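# Pour hazelnuts from bowl into jar, set bowl down

## Task

Move all the hazelnuts out of the small bowl and into the open glass jar (tipping the bowl to pour them is allowed). Afterwards the bowl has to rest directly on the table, either way up, and the jar has to stand upright directly on the table. It counts as failed if the bowl or jar is released or falls while nothing lies within a few millimetres beneath it, and nothing may count as finished only because the robot is still holding it. At the end, open the hands and move the arms away.

## Robot and tools

ROBOT. Two six-joint arms, left_arm and right_arm, each ending in an identical five-finger right hand (so the hands are not mirrored; every hand number means the same on both). The names are not image sides. Each hand has a hand point 0.05 m in front of the palm, where index pad and thumb tip meet in a pinch. Hand-point axes: +z along the straightened fingers (fingertips 0.06-0.07 m past the point), +y out of the palm, +x across the palm away from the thumb. A bracket on the little-finger side of the wrist sticks out 0.03 m beyond the point in +y and 0.11 m across the palm and can collide.

FRAMES. Results print each hand point's position (m) and quaternion wxyz, plus velocities, in one scene frame: origin on the tabletop between the arms, +z up, +x out across the table, left_arm on the +y side. Printed positions get less accurate at long reach. Commands, however, are in the hand point's own axes.

THE ROW. Every motion uses rows of 28 numbers, each in [-1, 1], always covering both arms: left_arm dx, dy, dz, rx, ry, rz, then left_gripper little, ring, middle, index, thumb_bend, thumb_turn, force_limit, speed, then the same fourteen for right_arm/right_gripper. dx..rz are an offset, not a pose: the target is shifted from the hand point's pose in the latest result that showed it (for a second or later call in one reply, or before any result, from where the robot is when the action begins), expressed in the hand point's own axes. 1.0 equals 0.6 m or 180 degrees; rx, ry, rz form one rotation vector. Every row in an action is measured from that same base, not from the previous row. All-zero offsets are not a hold: they drive back to the base pose. Per step the commanded pose is clipped to 100 mm and 16 degrees from the measured one; position wins over orientation if both can't be met.

HAND NUMBERS. little, ring, middle, index, thumb_bend: +1 straight/open, -1 fully curled. thumb_turn: +1 beside the palm, -1 across in front of it. A pinch is roughly index -0.22, thumb_bend -0.75, thumb_turn -0.57. force_limit maps -1..+1 to about 0..10 N at the fingertip (0..15 N for the two thumb motors) and only stops closing. speed maps -1..+1 to near zero..full (full travel 0.6 s); close at -0.9 or slower for a gentle grip. No value means 'unchanged': to keep a hand as is, resend its last eight numbers, or before any were sent, its hand_measured six plus hand_force_limit and hand_speed. A motor only starts when its target changes by 0.01 or more; it then locks at target or force limit. With the thumb turned fully in front, the hand can wrap objects 0.035-0.08 m wide, which sit across the palm on the wrist side of the point; turn the thumb before reaching.

TOOLS.
execute_actions {"actions": [...], "pictures": bool}: empty list just reports state (with pictures). One action {"rows": [[28 numbers], ...up to 15], "steps": up to 15, default 15} applies one row per 1/30 s step, repeating the last row. One wait {"steps": n up to 300} counts from the previous result, including your thinking time. An action needs at least 4 steps; the last 4 run after the result is taken.
move {"target": one 28-number row, "speed": 0.002-0.5 m/s (default 0.25; turning up to twice that in rad/s), "stop_force": 13-80 N optional}: straight-line paths of both hand points, ending together, 0.5-10 s long; hand numbers are sent at the start. It does not avoid obstacles or the other arm. With stop_force, an arm stops when its wrist sensor feels that much extra push along its travel direction, then backs off 2 steps; use a very slow speed, don't rely on it while rotating, and omit it when lifting off something you press on. The result adds a 'move:' line: done, off_target, moving, held, fault or contact per arm, plus limits such as paced (pose clipped) or held (steps blocked).
wait {"seconds": 0-10}: lets time run with no new command.
zoom_image {"camera": cam_high | cam_left_wrist | cam_right_wrist, "region": [x0, y0, x1, y1]} in pixels, max 504x504. cam_high is 896x504; wrist cameras are 616x616 fisheye.
show_instructions: shows the reference images.


RESULTS. Each shows per-arm pose, velocity, 'Wrist force'/'Wrist torque' in the hand-point axes (noisy, offset up to ~5.5 N, saturates near 100 N; pushing on a surface reads as force back into the arm), hand_measured, hand_stopped_by (moving, target, force, stalled, fault), hand_load_n (positive when pushed open; dropping near 0 means the grip was lost), 'Hand target' lines, HELD markers and 'pose unreachable' lines when commands were blocked, and MOTOR HOT warnings from 70 °C (85 °C brakes the arm for minutes).

CAUTIONS. The simulation keeps running while you think. Arm motion lags commands by about 0.17 s, and far targets may need several actions. Arms are stiff: aiming even slightly into a firm surface can trigger a stop. Joint torque over its limit (elbow 139 N m, wrists 50.2 N m, held weight included) or 150 N external force halts that arm for 10 s. Never let the arms strike or press on each other. Keep everything on the table; don't drop, slam or knock the bowl or jar; set them down fully before releasing, then open the hand and withdraw.

Each tool is called as a command line: name --argument value for each argument, lists and objects as JSON in quotes; but a table of rows of numbers goes row by row, as --pt "numbers of a row", without its own name.

## Session

execute_actions --actions '[]'

Scene clock: 0.00 s of 6000.00 s.
left_arm: end_effector_position=(-0.1084, +1.0607, +0.6120) hand_measured=(+1.000, +1.000, +1.000, +1.000, +1.000, +1.000) hand_load_n=(+0.0, +0.0, +0.0, +0.0, +0.0, +0.0) hand_stopped_by=(target, target, target, target, target, target) hand_force_limit=0.00 hand_speed=-0.80 end_effector_quat_wxyz=(+0.031, +0.709, -0.705, -0.008) end_effector_velocity=(+0.000, +0.000, +0.001) end_effector_angular_velocity=(+0.002, -0.001, -0.000) | right_arm: end_effector_position=(+0.2585, -1.1966, +0.5736) hand_measured=(+1.000, +1.000, +1.000, +1.000, +1.000, +1.000) hand_load_n=(+0.0, +0.0, +0.0, +0.0, +0.0, +0.0) hand_stopped_by=(target, target, target, target, target, target) hand_force_limit=0.00 hand_speed=-0.80 end_effector_quat_wxyz=(-0.032, +0.599, +0.800, -0.011) end_effector_velocity=(+0.000, +0.000, -0.000) end_effector_angular_velocity=(+0.000, +0.000, +0.003)
Joint positions: left_arm=[ 1.267 -1.527  1.39   1.754  1.528 -1.871] | right_arm=[-1.825 -1.638  1.549  1.675  1.636 -1.946]
Joint velocities: left_arm=[-0.    -0.001 -0.001 -0.     0.     0.   ] | right_arm=[ 0.     0.    -0.     0.     0.    -0.002]
Wrist force (N, on the end effector, along its own x y z axes, offset not removed): no reading
Wrist torque (N m, same axes, about the end effector's origin, offset not removed): no reading
Hand target (left_arm): -0.108, +1.061, +0.612; +0.031, +0.709, -0.705, -0.008
Hand target (right_arm): +0.259, -1.197, +0.574; -0.032, +0.599, +0.800, -0.011
camera_calibration (this result's frames):
cam_left_wrist: T_world_to_cam=[[-0.997898, 0.0133404, 0.0634215, -0.16489], [0.045853, 0.836901, 0.54543, -1.23268], [-0.0458013, 0.547192, -0.835753, 0.0580886], [0, 0, 0, 1]] pos_world=[-0.105361, 1.00204, 0.731345]
cam_right_wrist: T_world_to_cam=[[0.986574, 0.133667, -0.0938388, -0.0358783], [0.162211, -0.868752, 0.467929, -1.34984], [-0.018976, -0.476868, -0.87877, 0.0637398], [0, 0, 0, 1]] pos_world=[0.255566, -1.13749, 0.684276]

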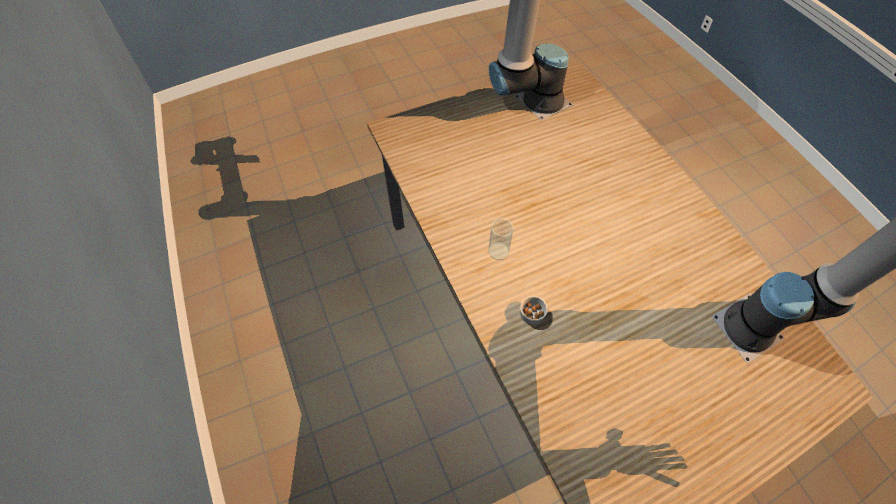

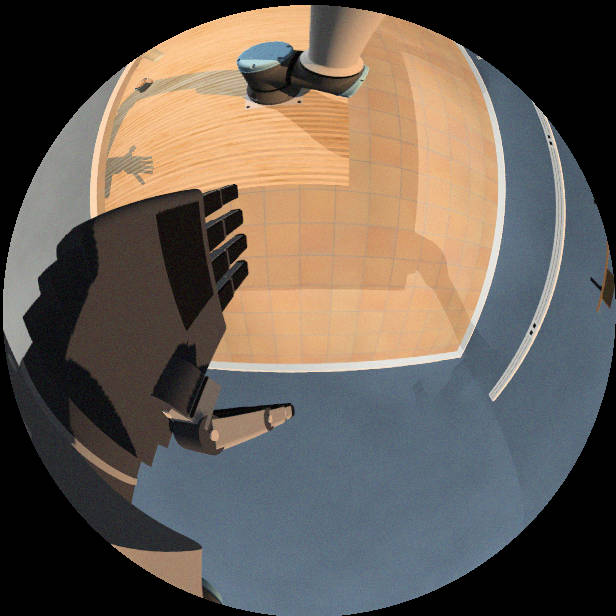

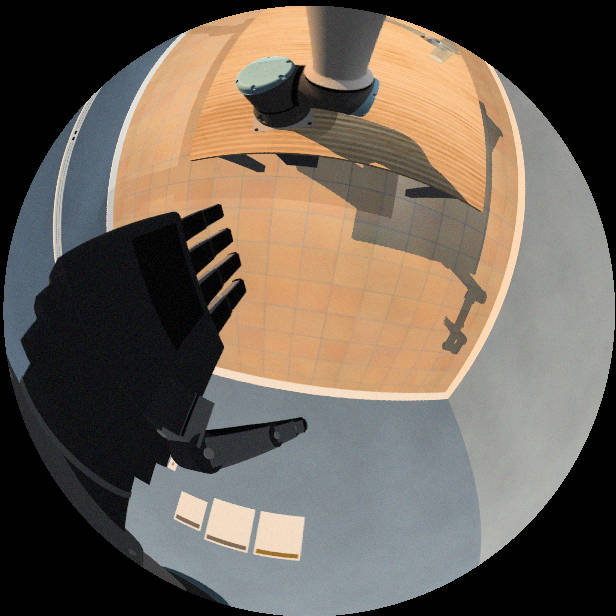

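move --target '[0,0,0,0,0,0,1,1,1,1,1,1,0,-0.8,0.47,0.747,0.26,0,0,0.34,1,1,1,1,1,-1,0,0]' --speed 0.35

zoom_image --camera "cam_high" --region '[460, 200, 600, 340]'

Scene clock: 2.57 s of 6000.00 s.
left_arm: end_effector_position=(-0.1084, +1.0607, +0.6120) hand_measured=(+1.000, +1.000, +1.000, +1.000, +1.000, +1.000) hand_load_n=(+0.0, +0.0, +0.0, +0.0, +0.0, +0.0) hand_stopped_by=(target, target, target, target, target, target) hand_force_limit=0.00 hand_speed=-0.80 end_effector_quat_wxyz=(+0.031, +0.709, -0.705, -0.008) end_effector_velocity=(+0.000, +0.000, +0.000) end_effector_angular_velocity=(+0.001, -0.000, -0.000) | right_arm: end_effector_position=(+0.5988, -0.7976, +0.4039) hand_measured=(+1.000, +1.000, +1.000, +1.000, +1.000, -1.000) hand_load_n=(+0.0, +0.0, +0.0, +0.0, +0.0, +0.0) hand_stopped_by=(target, target, target, target, target, target) hand_force_limit=0.00 hand_speed=0.00 end_effector_quat_wxyz=(-0.022, +0.923, +0.384, -0.025) end_effector_velocity=(+0.001, +0.000, -0.000) end_effector_angular_velocity=(-0.004, +0.005, -0.009)
Joint positions: left_arm=[ 1.267 -1.527  1.39   1.754  1.528 -1.871] | right_arm=[-0.449 -1.481  1.703  1.416  1.568  0.496]
Joint velocities: left_arm=[-0.    -0.    -0.001  0.     0.     0.   ] | right_arm=[ 0.004  0.005 -0.004  0.002  0.004  0.013]
Wrist force (N, on the end effector, along its own x y z axes, offset not removed): left_arm=[4.7 -1.8 2.9] | right_arm=[-5.7 3.1 -2.4]
Wrist torque (N m, same axes, about the end effector's origin, offset not removed): left_arm=[0.00 -0.66 0.33] | right_arm=[0.78 1.11 -0.08]
Hand target (left_arm): -0.108, +1.061, +0.612; +0.031, +0.709, -0.705, -0.008
Hand target (right_arm): +0.599, -0.798, +0.404; -0.022, +0.923, +0.384, -0.025
Off the commanded pose (left_arm): 0.000 m, 0 deg.
Off the commanded pose (right_arm): 0.001 m, 0 deg.
Kept back: nothing.
move: done
camera_calibration (this result's frames):
cam_left_wrist: T_world_to_cam=[[-0.997898, 0.0133402, 0.0634215, -0.16489], [0.0458529, 0.836901, 0.54543, -1.23268], [-0.0458014, 0.547192, -0.835753, 0.0580886], [0, 0, 0, 1]] pos_world=[-0.105361, 1.00204, 0.731345]
cam_right_wrist: T_world_to_cam=[[0.589919, -0.80261, -0.0883948, -0.952303], [-0.656467, -0.540463, 0.526261, -0.250438], [-0.470156, -0.252423, -0.845716, 0.547122], [0, 0, 0, 1]] pos_world=[0.654609, -0.761575, 0.510327]

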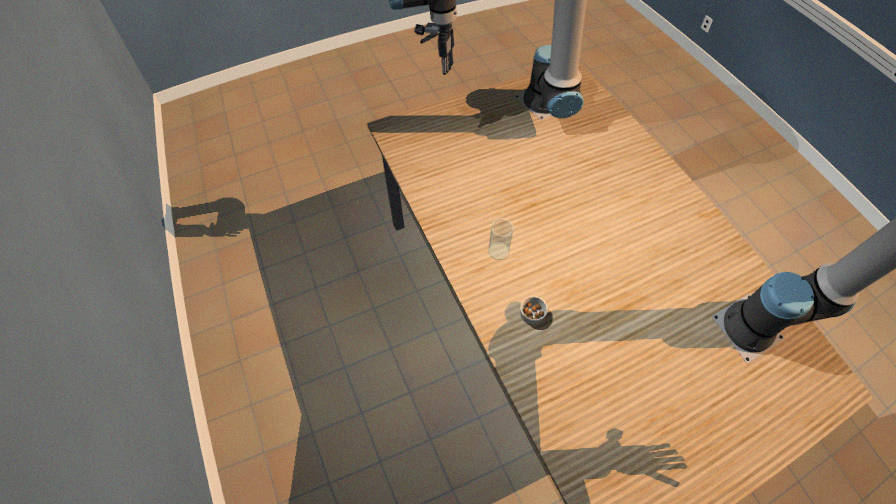

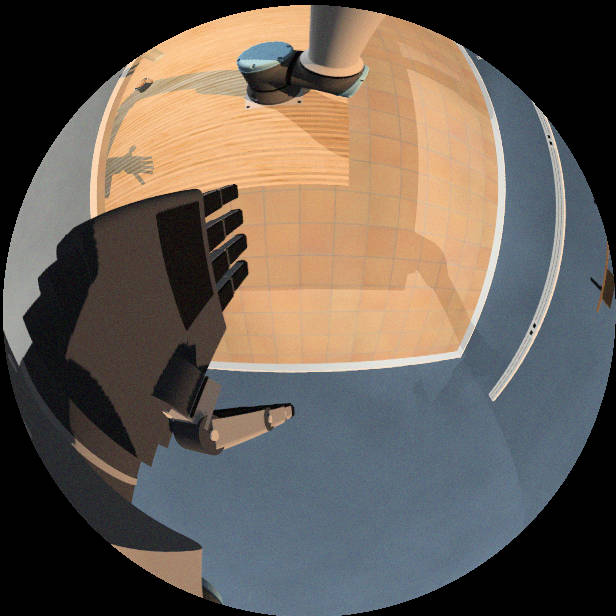

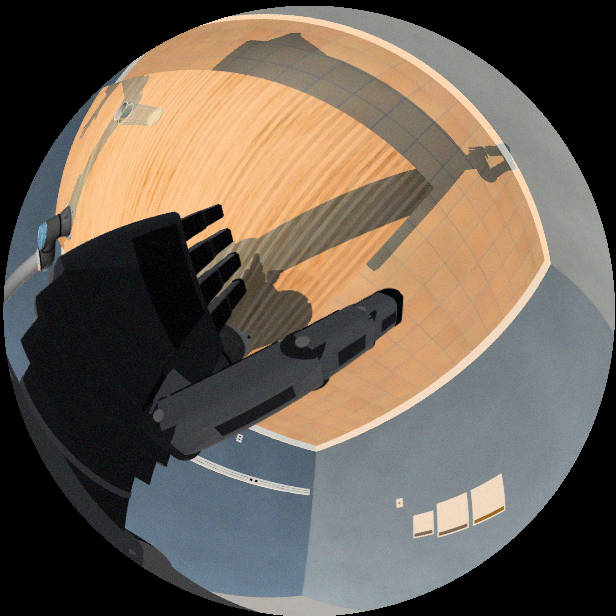

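Region (460, 200, 600, 340) of cam_high's 896x504 image, scaled by 3.600, with more detail than that image has.

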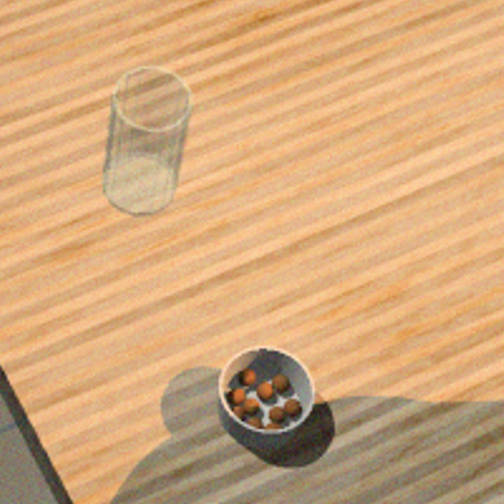

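move --target '[0,0,0,0,0,0,1,1,1,1,1,1,0,-0.8,0.54,-0.863,0.293,-0.0175,0.473,-0.014,1,1,1,1,1,-1,0,0]' --speed 0.35

move --target '[0,0,0,0,0,0,1,1,1,1,1,1,0,-0.8,-0.14,-0.3,0.52,0,0,0,1,1,1,1,1,-1,0,0]' --speed 0.25

Scene clock: 5.60 s of 6000.00 s.
left_arm: end_effector_position=(-0.1084, +1.0607, +0.6120) hand_measured=(+1.000, +1.000, +1.000, +1.000, +1.000, +1.000) hand_load_n=(+0.0, +0.0, +0.0, +0.0, +0.0, +0.0) hand_stopped_by=(target, target, target, target, target, target) hand_force_limit=0.00 hand_speed=-0.80 end_effector_quat_wxyz=(+0.031, +0.709, -0.705, -0.008) end_effector_velocity=(-0.001, -0.001, -0.000) end_effector_angular_velocity=(-0.001, +0.001, +0.001) | right_arm: end_effector_position=(+0.4504, -0.1999, +0.2498) hand_measured=(+1.000, +1.000, +1.000, +1.000, +1.000, -1.000) hand_load_n=(+0.0, +0.0, +0.0, +0.0, +0.0, +0.0) hand_stopped_by=(target, target, target, target, target, target) hand_force_limit=0.00 hand_speed=0.00 end_effector_quat_wxyz=(-0.252, +0.689, +0.287, +0.616) end_effector_velocity=(+0.001, +0.001, +0.000) end_effector_angular_velocity=(+0.002, -0.006, -0.004)
Joint positions: left_arm=[ 1.267 -1.527  1.39   1.754  1.528 -1.871] | right_arm=[ 0.673 -1.59   2.279 -0.575  1.622  1.571]
Joint velocities: left_arm=[ 0.001 -0.     0.001  0.001 -0.    -0.   ] | right_arm=[ 0.003  0.004 -0.001 -0.009  0.008 -0.002]
Wrist force (N, on the end effector, along its own x y z axes, offset not removed): left_arm=[4.6 -3.2 0.0] | right_arm=[1.6 0.4 6.0]
Wrist torque (N m, same axes, about the end effector's origin, offset not removed): left_arm=[-0.15 -0.58 0.38] | right_arm=[-0.22 -0.08 0.01]
Hand target (left_arm): -0.108, +1.061, +0.612; +0.031, +0.709, -0.705, -0.008
Hand target (right_arm): +0.451, -0.200, +0.250; -0.252, +0.689, +0.287, +0.616
Off the commanded pose (left_arm): 0.000 m, 0 deg.
Off the commanded pose (right_arm): 0.001 m, 0 deg.
Kept back: nothing.
move: done
camera_calibration (this result's frames):
cam_left_wrist: T_world_to_cam=[[-0.997898, 0.0133401, 0.0634215, -0.16489], [0.0458528, 0.836901, 0.54543, -1.23268], [-0.0458014, 0.547192, -0.835753, 0.0580886], [0, 0, 0, 1]] pos_world=[-0.105361, 1.00204, 0.731345]
cam_right_wrist: T_world_to_cam=[[0.709891, -0.688384, -0.148934, -0.414749], [-0.496147, -0.338683, -0.799457, 0.355522], [0.499892, 0.641421, -0.581968, 0.173762], [0, 0, 0, 1]] pos_world=[0.383956, -0.276552, 0.323579]

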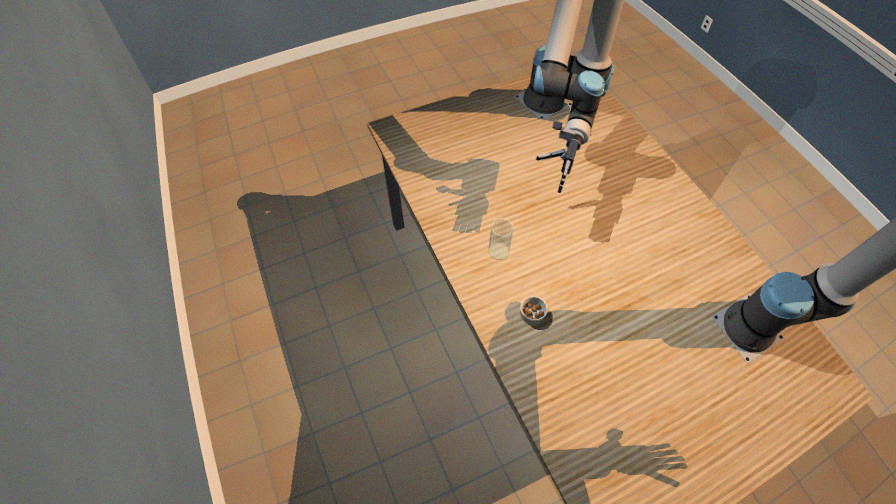

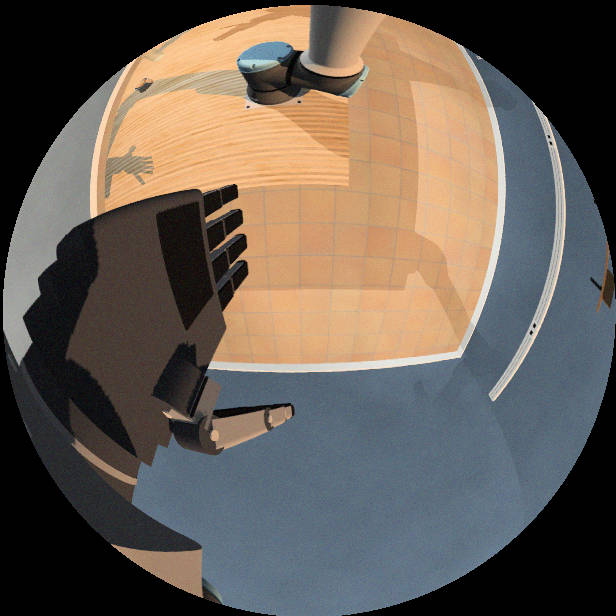

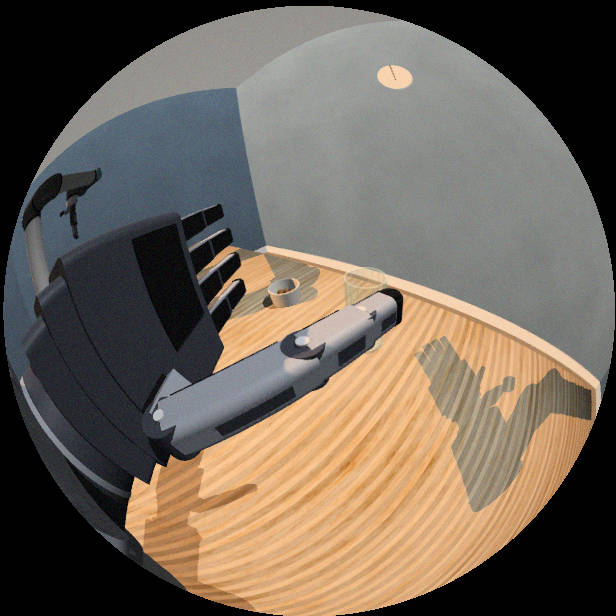

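Scene clock: 7.70 s of 6000.00 s.
left_arm: end_effector_position=(-0.1084, +1.0607, +0.6120) hand_measured=(+1.000, +1.000, +1.000, +1.000, +1.000, +1.000) hand_load_n=(+0.0, +0.0, +0.0, +0.0, +0.0, +0.0) hand_stopped_by=(target, target, target, target, target, target) hand_force_limit=0.00 hand_speed=-0.80 end_effector_quat_wxyz=(+0.031, +0.709, -0.705, -0.008) end_effector_velocity=(+0.000, +0.000, +0.001) end_effector_angular_velocity=(+0.001, -0.000, -0.000) | right_arm: end_effector_position=(+0.5365, +0.1392, +0.1303) hand_measured=(+1.000, +1.000, +1.000, +1.000, +1.000, -1.000) hand_load_n=(+0.0, +0.0, +0.0, +0.0, +0.0, +0.0) hand_stopped_by=(target, target, target, target, target, target) hand_force_limit=0.00 hand_speed=0.00 end_effector_quat_wxyz=(-0.252, +0.689, +0.287, +0.616) end_effector_velocity=(+0.001, +0.001, -0.001) end_effector_angular_velocity=(-0.002, -0.000, -0.000)
Joint positions: left_arm=[ 1.267 -1.527  1.39   1.754  1.528 -1.871] | right_arm=[ 0.889 -0.948  1.648 -0.581  1.837  1.597]
Joint velocities: left_arm=[-0.    -0.    -0.001  0.    -0.    -0.   ] | right_arm=[-0.     0.003 -0.003  0.001  0.    -0.001]
Wrist force (N, on the end effector, along its own x y z axes, offset not removed): left_arm=[6.4 -4.7 2.2] | right_arm=[0.6 1.1 0.4]
Wrist torque (N m, same axes, about the end effector's origin, offset not removed): left_arm=[-0.46 -0.96 0.38] | right_arm=[0.34 0.12 0.12]
Hand target (left_arm): -0.108, +1.061, +0.612; +0.031, +0.709, -0.705, -0.008
Hand target (right_arm): +0.537, +0.139, +0.130; -0.252, +0.689, +0.287, +0.616
Off the commanded pose (left_arm): 0.000 m, 0 deg.
Off the commanded pose (right_arm): 0.001 m, 0 deg.
Kept back: nothing.
move: done
camera_calibration (this result's frames):
cam_left_wrist: T_world_to_cam=[[-0.997898, 0.0133404, 0.0634216, -0.16489], [0.045853, 0.836901, 0.54543, -1.23268], [-0.0458013, 0.547192, -0.835753, 0.0580885], [0, 0, 0, 1]] pos_world=[-0.105361, 1.00204, 0.731344]
cam_right_wrist: T_world_to_cam=[[0.709907, -0.688365, -0.148948, -0.260239], [-0.496142, -0.338681, -0.799461, 0.417534], [0.499875, 0.641443, -0.581959, -0.15628], [0, 0, 0, 1]] pos_world=[0.470022, 0.0625164, 0.204091]

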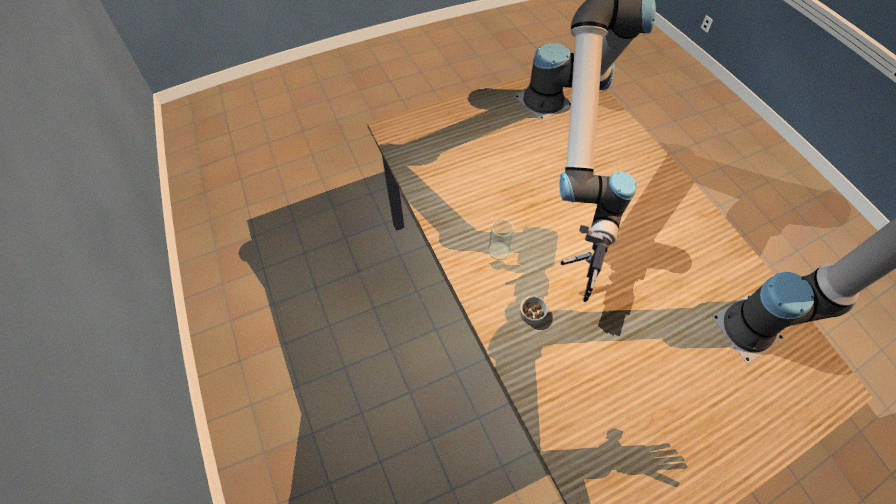

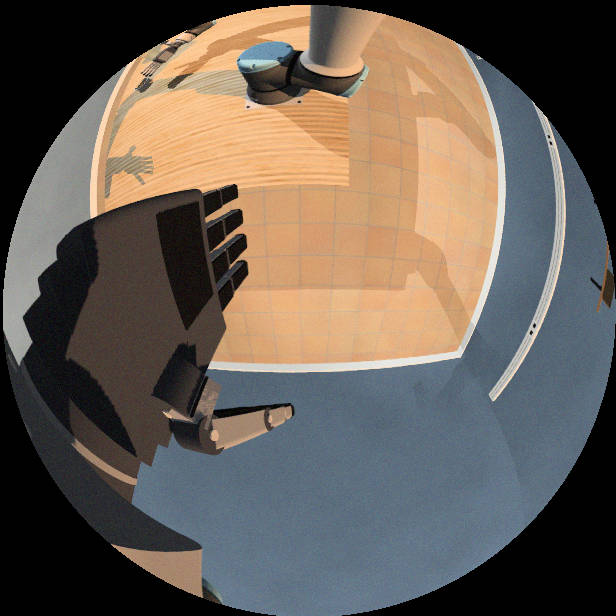

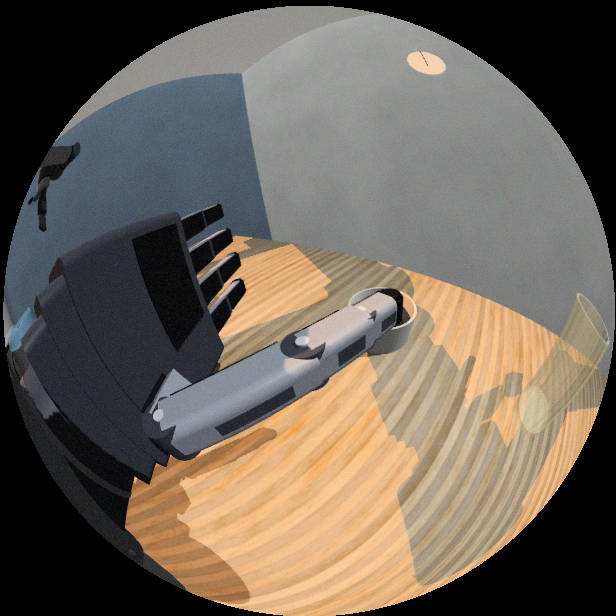

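move --target '[0,0,0,0,0,0,1,1,1,1,1,1,0,-0.8,-0.16,0.007,0.162,0,0,0,1,1,1,1,1,-1,0,0]' --speed 0.08

zoom_image --camera "cam_high" --region '[480, 220, 620, 350]'

Scene clock: 10.10 s of 6000.00 s.
left_arm: end_effector_position=(-0.1084, +1.0607, +0.6120) hand_measured=(+1.000, +1.000, +1.000, +1.000, +1.000, +1.000) hand_load_n=(+0.0, +0.0, +0.0, +0.0, +0.0, +0.0) hand_stopped_by=(target, target, target, target, target, target) hand_force_limit=0.00 hand_speed=-0.80 end_effector_quat_wxyz=(+0.031, +0.709, -0.705, -0.008) end_effector_velocity=(-0.000, -0.000, -0.000) end_effector_angular_velocity=(-0.000, +0.000, +0.000) | right_arm: end_effector_position=(+0.6003, +0.1963, +0.0240) hand_measured=(+1.000, +1.000, +1.000, +1.000, +1.000, -1.000) hand_load_n=(+0.0, +0.0, +0.0, +0.0, +0.0, +0.0) hand_stopped_by=(target, target, target, target, target, target) hand_force_limit=0.00 hand_speed=0.00 end_effector_quat_wxyz=(-0.252, +0.689, +0.287, +0.616) end_effector_velocity=(+0.002, +0.001, +0.000) end_effector_angular_velocity=(+0.001, -0.001, -0.001)
Joint positions: left_arm=[ 1.267 -1.527  1.39   1.754  1.528 -1.871] | right_arm=[ 0.858 -0.739  1.49  -0.632  1.806  1.593]
Joint velocities: left_arm=[-0.    -0.     0.001 -0.    -0.    -0.   ] | right_arm=[-0.001  0.002 -0.003  0.    -0.    -0.001]
Wrist force (N, on the end effector, along its own x y z axes, offset not removed): left_arm=[1.4 -1.6 -0.1] | right_arm=[-0.6 -1.5 1.9]
Wrist torque (N m, same axes, about the end effector's origin, offset not removed): left_arm=[0.28 -0.12 0.22] | right_arm=[-0.26 0.21 -0.13]
Hand target (left_arm): -0.108, +1.061, +0.612; +0.031, +0.709, -0.705, -0.008
Hand target (right_arm): +0.600, +0.196, +0.024; -0.252, +0.689, +0.287, +0.616
Off the commanded pose (left_arm): 0.000 m, 0 deg.
Off the commanded pose (right_arm): 0.000 m, 0 deg.
Kept back: nothing.
move: done
camera_calibration (this result's frames):
cam_left_wrist: T_world_to_cam=[[-0.997898, 0.0133403, 0.0634215, -0.16489], [0.0458529, 0.836901, 0.54543, -1.23268], [-0.0458013, 0.547192, -0.835753, 0.0580886], [0, 0, 0, 1]] pos_world=[-0.105361, 1.00204, 0.731345]
cam_right_wrist: T_world_to_cam=[[0.709913, -0.688359, -0.14895, -0.282048], [-0.496132, -0.338675, -0.79947, 0.383596], [0.499877, 0.641453, -0.581946, -0.286711], [0, 0, 0, 1]] pos_world=[0.533864, 0.119676, 0.097812]

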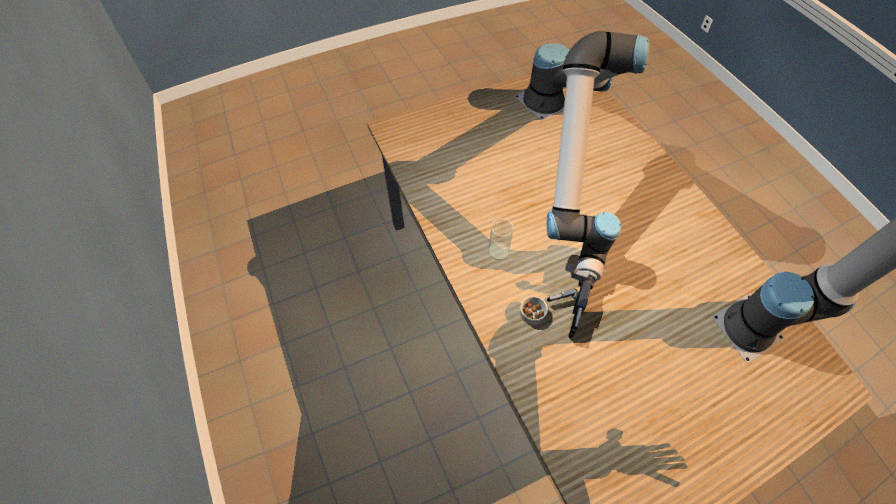

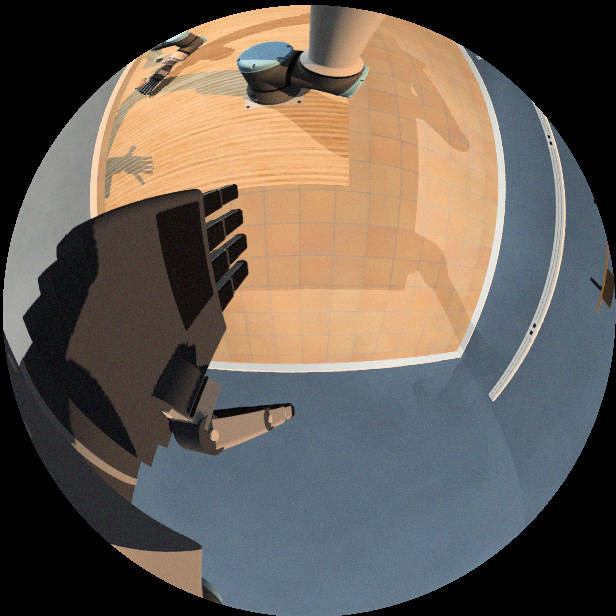

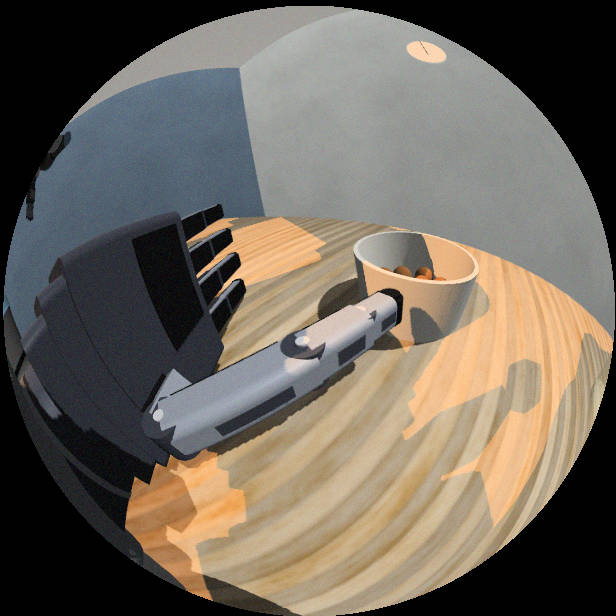

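Region (480, 220, 620, 350) of cam_high's 896x504 image, scaled by 3.600, with more detail than that image has; it fills the top 468 rows of this view, and the rest is white.

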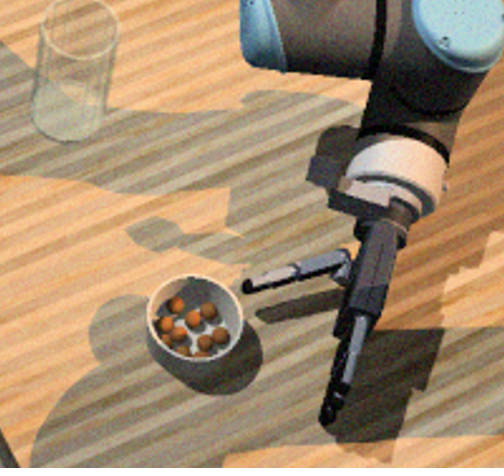

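move --target '[0,0,0,0,0,0,1,1,1,1,1,1,0,-0.8,-0.007,0.01,-0.045,0,0,0,1,1,1,1,1,-1,0,0]' --speed 0.05

move --target '[0,0,0,0,0,0,1,1,1,1,1,1,0,-0.8,0,0.095,0,0,0,0,1,1,1,1,1,-1,0,0]' --speed 0.04

zoom_image --camera "cam_high" --region '[480, 200, 620, 350]'

Scene clock: 11.33 s of 6000.00 s.
left_arm: end_effector_position=(-0.1084, +1.0607, +0.6120) hand_measured=(+1.000, +1.000, +1.000, +1.000, +1.000, +1.000) hand_load_n=(+0.0, +0.0, +0.0, +0.0, +0.0, +0.0) hand_stopped_by=(target, target, target, target, target, target) hand_force_limit=0.00 hand_speed=-0.80 end_effector_quat_wxyz=(+0.031, +0.709, -0.705, -0.008) end_effector_velocity=(+0.000, +0.000, +0.000) end_effector_angular_velocity=(+0.000, -0.000, -0.001) | right_arm: end_effector_position=(+0.5853, +0.1729, +0.0229) hand_measured=(+1.000, +1.000, +1.000, +1.000, +1.000, -1.000) hand_load_n=(+0.0, +0.0, +0.0, +0.0, +0.0, +0.0) hand_stopped_by=(target, target, target, target, target, target) hand_force_limit=0.00 hand_speed=0.00 end_effector_quat_wxyz=(-0.252, +0.689, +0.287, +0.616) end_effector_velocity=(-0.001, -0.001, -0.001) end_effector_angular_velocity=(+0.001, +0.001, +0.001)
Joint positions: left_arm=[ 1.267 -1.527  1.39   1.754  1.528 -1.871] | right_arm=[ 0.858 -0.771  1.558 -0.669  1.807  1.593]
Joint velocities: left_arm=[-0.     0.    -0.001  0.     0.     0.   ] | right_arm=[-0.    -0.001  0.004 -0.003 -0.001  0.001]
Wrist force (N, on the end effector, along its own x y z axes, offset not removed): left_arm=[3.7 -5.1 -1.0] | right_arm=[0.6 -0.6 0.0]
Wrist torque (N m, same axes, about the end effector's origin, offset not removed): left_arm=[-0.21 -0.42 0.18] | right_arm=[-0.04 0.24 0.05]
Hand target (left_arm): -0.108, +1.061, +0.612; +0.031, +0.709, -0.705, -0.008
Hand target (right_arm): +0.585, +0.173, +0.023; -0.252, +0.689, +0.287, +0.616
Off the commanded pose (left_arm): 0.000 m, 0 deg.
Off the commanded pose (right_arm): 0.000 m, 0 deg.
Kept back: nothing.
move: done
camera_calibration (this result's frames):
cam_left_wrist: T_world_to_cam=[[-0.997898, 0.0133403, 0.0634216, -0.16489], [0.045853, 0.836901, 0.54543, -1.23268], [-0.0458014, 0.547192, -0.835753, 0.0580884], [0, 0, 0, 1]] pos_world=[-0.105361, 1.00204, 0.731345]
cam_right_wrist: T_world_to_cam=[[0.709881, -0.688393, -0.148945, -0.287652], [-0.496156, -0.338667, -0.799459, 0.367386], [0.499899, 0.641421, -0.581963, -0.264832], [0, 0, 0, 1]] pos_world=[0.518868, 0.0962729, 0.096743]

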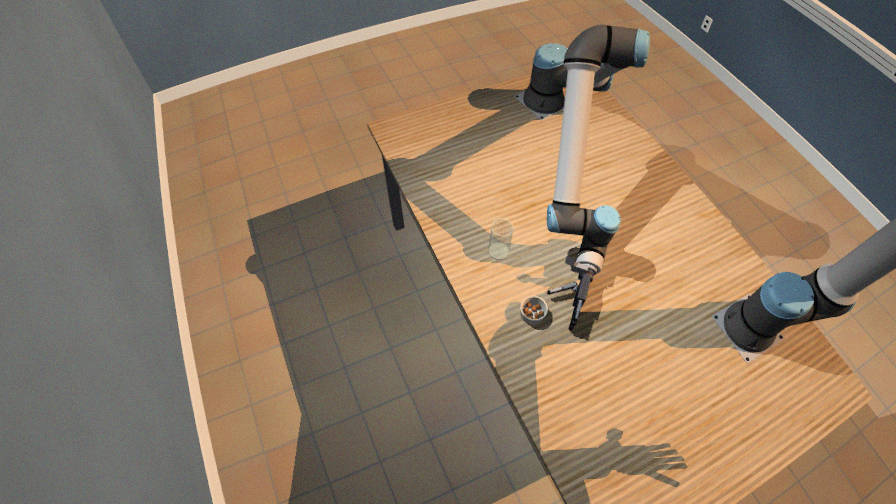

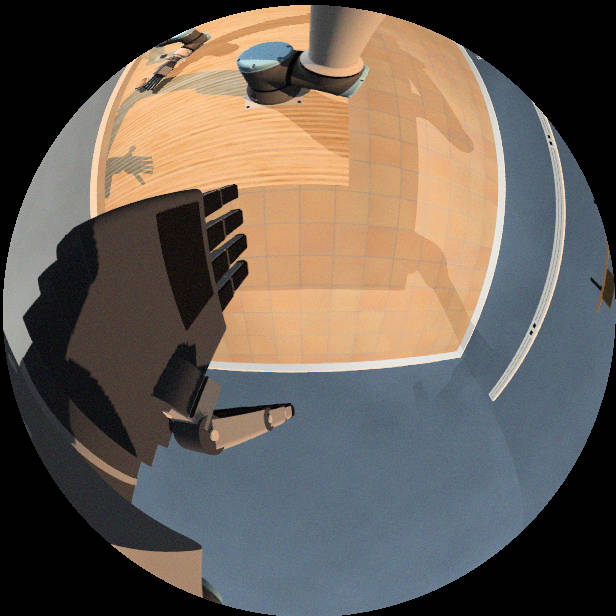

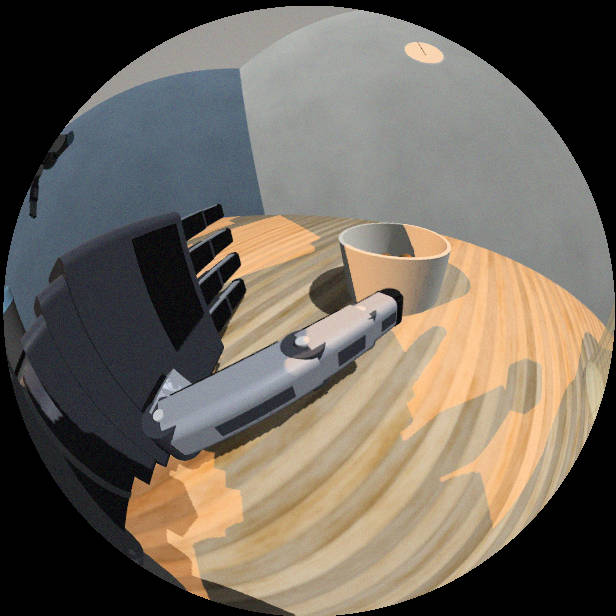

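Scene clock: 13.13 s of 6000.00 s.
left_arm: end_effector_position=(-0.1084, +1.0607, +0.6120) hand_measured=(+1.000, +1.000, +1.000, +1.000, +1.000, +1.000) hand_load_n=(+0.0, +0.0, +0.0, +0.0, +0.0, +0.0) hand_stopped_by=(target, target, target, target, target, target) hand_force_limit=0.00 hand_speed=-0.80 end_effector_quat_wxyz=(+0.031, +0.709, -0.705, -0.008) end_effector_velocity=(-0.000, -0.000, +0.000) end_effector_angular_velocity=(-0.000, -0.000, +0.000) | right_arm: end_effector_position=(+0.6255, +0.1326, +0.0231) hand_measured=(+1.000, +1.000, +1.000, +1.000, +1.000, -1.000) hand_load_n=(+0.0, +0.0, +0.0, +0.0, +0.0, +0.0) hand_stopped_by=(target, target, target, target, target, target) hand_force_limit=0.00 hand_speed=0.00 end_effector_quat_wxyz=(-0.252, +0.689, +0.287, +0.616) end_effector_velocity=(+0.002, -0.003, -0.001) end_effector_angular_velocity=(-0.000, +0.002, -0.002)
Joint positions: left_arm=[ 1.267 -1.527  1.39   1.754  1.528 -1.871] | right_arm=[ 0.79  -0.798  1.614 -0.699  1.739  1.585]
Joint velocities: left_arm=[ 0. -0.  0.  0.  0. -0.] | right_arm=[-0.003 -0.001  0.003 -0.001 -0.002  0.001]
Wrist force (N, on the end effector, along its own x y z axes, offset not removed): left_arm=[4.4 -3.4 0.8] | right_arm=[-2.5 -3.0 -0.5]
Wrist torque (N m, same axes, about the end effector's origin, offset not removed): left_arm=[-0.16 -0.59 0.29] | right_arm=[-0.28 0.83 -0.14]
Hand target (left_arm): -0.108, +1.061, +0.612; +0.031, +0.709, -0.705, -0.008
Hand target (right_arm): +0.626, +0.133, +0.023; -0.252, +0.689, +0.287, +0.616
Off the commanded pose (left_arm): 0.000 m, 0 deg.
Off the commanded pose (right_arm): 0.000 m, 0 deg.
Kept back: nothing.
move: done
camera_calibration (this result's frames):
cam_left_wrist: T_world_to_cam=[[-0.997898, 0.0133405, 0.0634215, -0.16489], [0.0458531, 0.836901, 0.54543, -1.23268], [-0.0458012, 0.547192, -0.835753, 0.0580886], [0, 0, 0, 1]] pos_world=[-0.105361, 1.00204, 0.731345]
cam_right_wrist: T_world_to_cam=[[0.709871, -0.688404, -0.14894, -0.343814], [-0.496159, -0.338664, -0.799458, 0.373829], [0.499909, 0.64141, -0.581966, -0.258939], [0, 0, 0, 1]] pos_world=[0.558988, 0.056006, 0.0969597]

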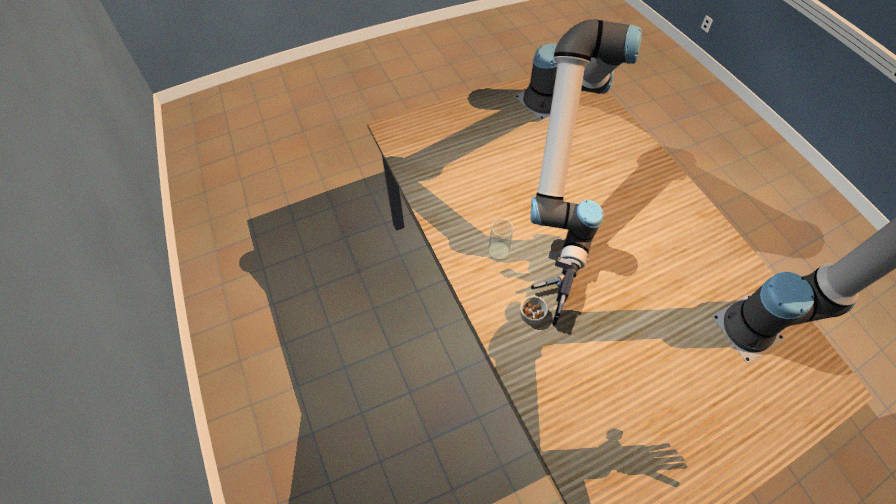

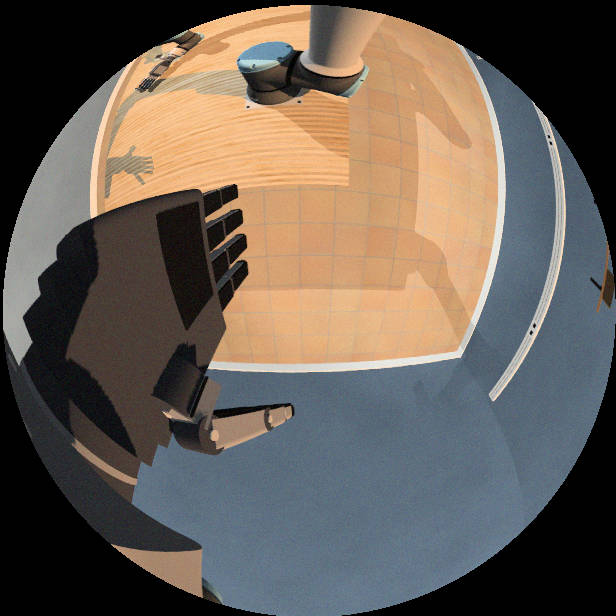

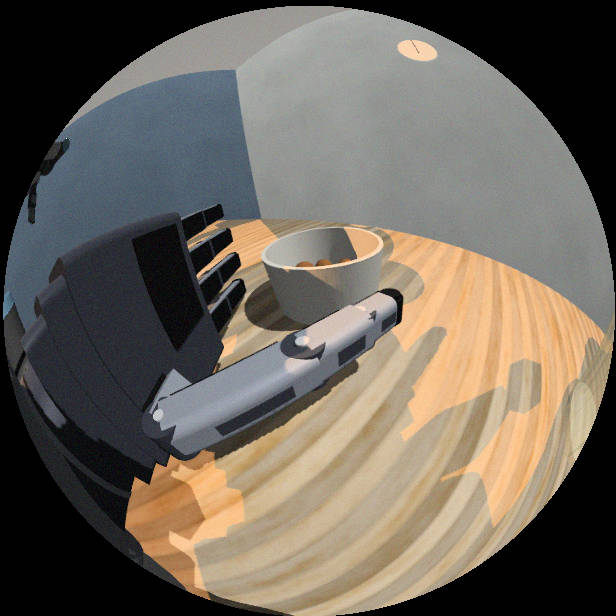

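Region (480, 200, 620, 350) of cam_high's 896x504 image, scaled by 3.360, with more detail than that image has; it fills the left 470 columns of this view, and the rest is white.

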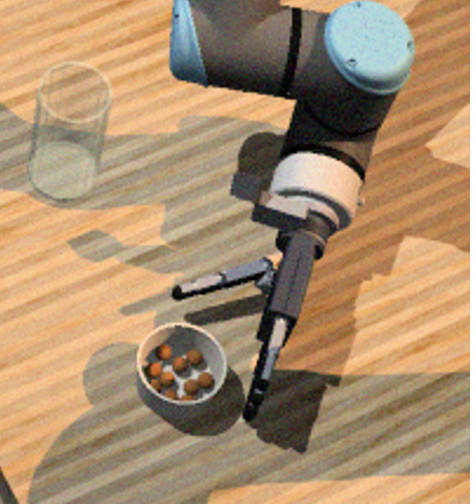

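move --target '[0,0,0,0,0,0,1,1,1,1,1,1,0,-0.8,0.009,0.022,0.083,0,0,0,1,1,1,1,1,-1,0,0]' --speed 0.03

zoom_image --camera "cam_high" --region '[480, 200, 620, 350]'

Scene clock: 15.43 s of 6000.00 s.
left_arm: end_effector_position=(-0.1084, +1.0607, +0.6120) hand_measured=(+1.000, +1.000, +1.000, +1.000, +1.000, +1.000) hand_load_n=(+0.0, +0.0, +0.0, +0.0, +0.0, +0.0) hand_stopped_by=(target, target, target, target, target, target) hand_force_limit=0.00 hand_speed=-0.80 end_effector_quat_wxyz=(+0.031, +0.709, -0.705, -0.008) end_effector_velocity=(+0.000, -0.000, +0.000) end_effector_angular_velocity=(-0.000, -0.000, +0.000) | right_arm: end_effector_position=(+0.6701, +0.1586, +0.0229) hand_measured=(+1.000, +1.000, +1.000, +1.000, +1.000, -1.000) hand_load_n=(+0.0, +0.0, +0.0, +0.0, +0.0, +0.0) hand_stopped_by=(target, target, target, target, target, target) hand_force_limit=0.00 hand_speed=0.00 end_effector_quat_wxyz=(-0.252, +0.689, +0.287, +0.616) end_effector_velocity=(+0.002, +0.001, +0.001) end_effector_angular_velocity=(+0.000, -0.001, -0.000)
Joint positions: left_arm=[ 1.267 -1.527  1.39   1.754  1.528 -1.871] | right_arm=[ 0.765 -0.748  1.511 -0.646  1.714  1.582]
Joint velocities: left_arm=[ 0.     0.    -0.     0.     0.001 -0.   ] | right_arm=[-0.001  0.001 -0.004  0.002 -0.    -0.001]
Wrist force (N, on the end effector, along its own x y z axes, offset not removed): left_arm=[6.2 -0.3 -5.5] | right_arm=[-0.5 -2.3 -0.1]
Wrist torque (N m, same axes, about the end effector's origin, offset not removed): left_arm=[0.59 -0.68 0.40] | right_arm=[-0.35 0.41 -0.03]
Hand target (left_arm): -0.108, +1.061, +0.612; +0.031, +0.709, -0.705, -0.008
Hand target (right_arm): +0.670, +0.159, +0.023; -0.252, +0.689, +0.287, +0.616
Off the commanded pose (left_arm): 0.000 m, 0 deg.
Off the commanded pose (right_arm): 0.000 m, 0 deg.
Kept back: nothing.
move: done
camera_calibration (this result's frames):
cam_left_wrist: T_world_to_cam=[[-0.997898, 0.0133405, 0.0634215, -0.16489], [0.0458531, 0.836901, 0.54543, -1.23268], [-0.0458012, 0.547192, -0.835753, 0.0580886], [0, 0, 0, 1]] pos_world=[-0.105361, 1.00204, 0.731345]
cam_right_wrist: T_world_to_cam=[[0.709874, -0.688401, -0.148939, -0.357697], [-0.496149, -0.338657, -0.799467, 0.404571], [0.499914, 0.641417, -0.581954, -0.298068], [0, 0, 0, 1]] pos_world=[0.603656, 0.0819576, 0.0967044]

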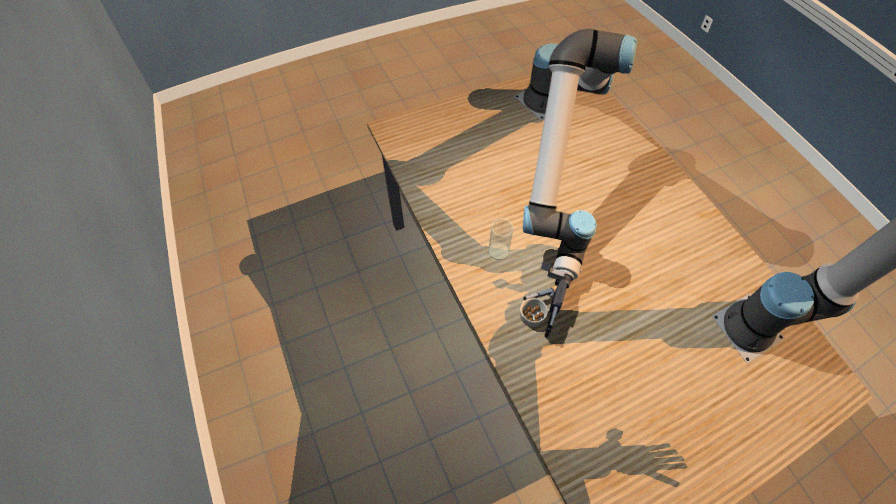

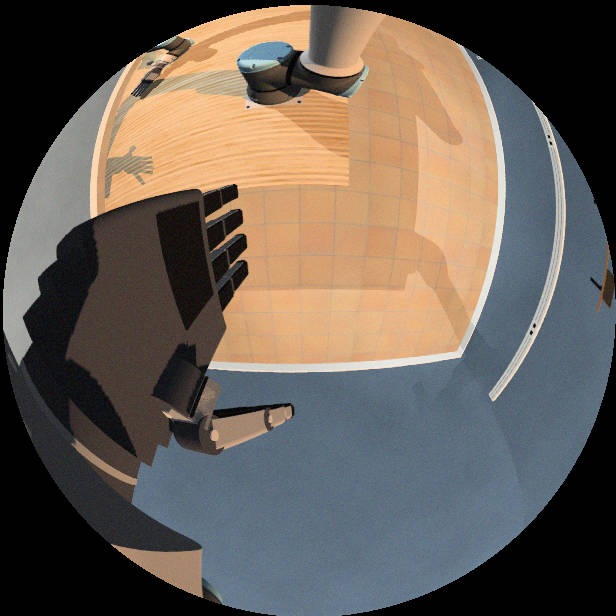

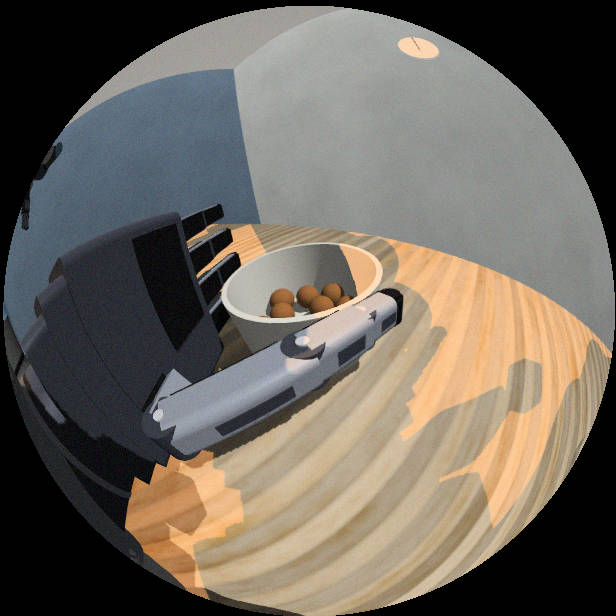

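Region (480, 200, 620, 350) of cam_high's 896x504 image, scaled by 3.360, with more detail than that image has; it fills the left 470 columns of this view, and the rest is white.

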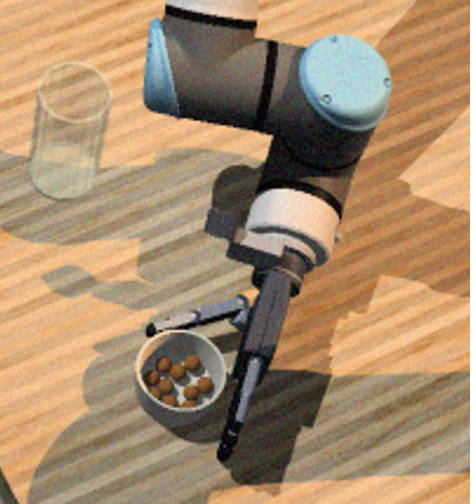

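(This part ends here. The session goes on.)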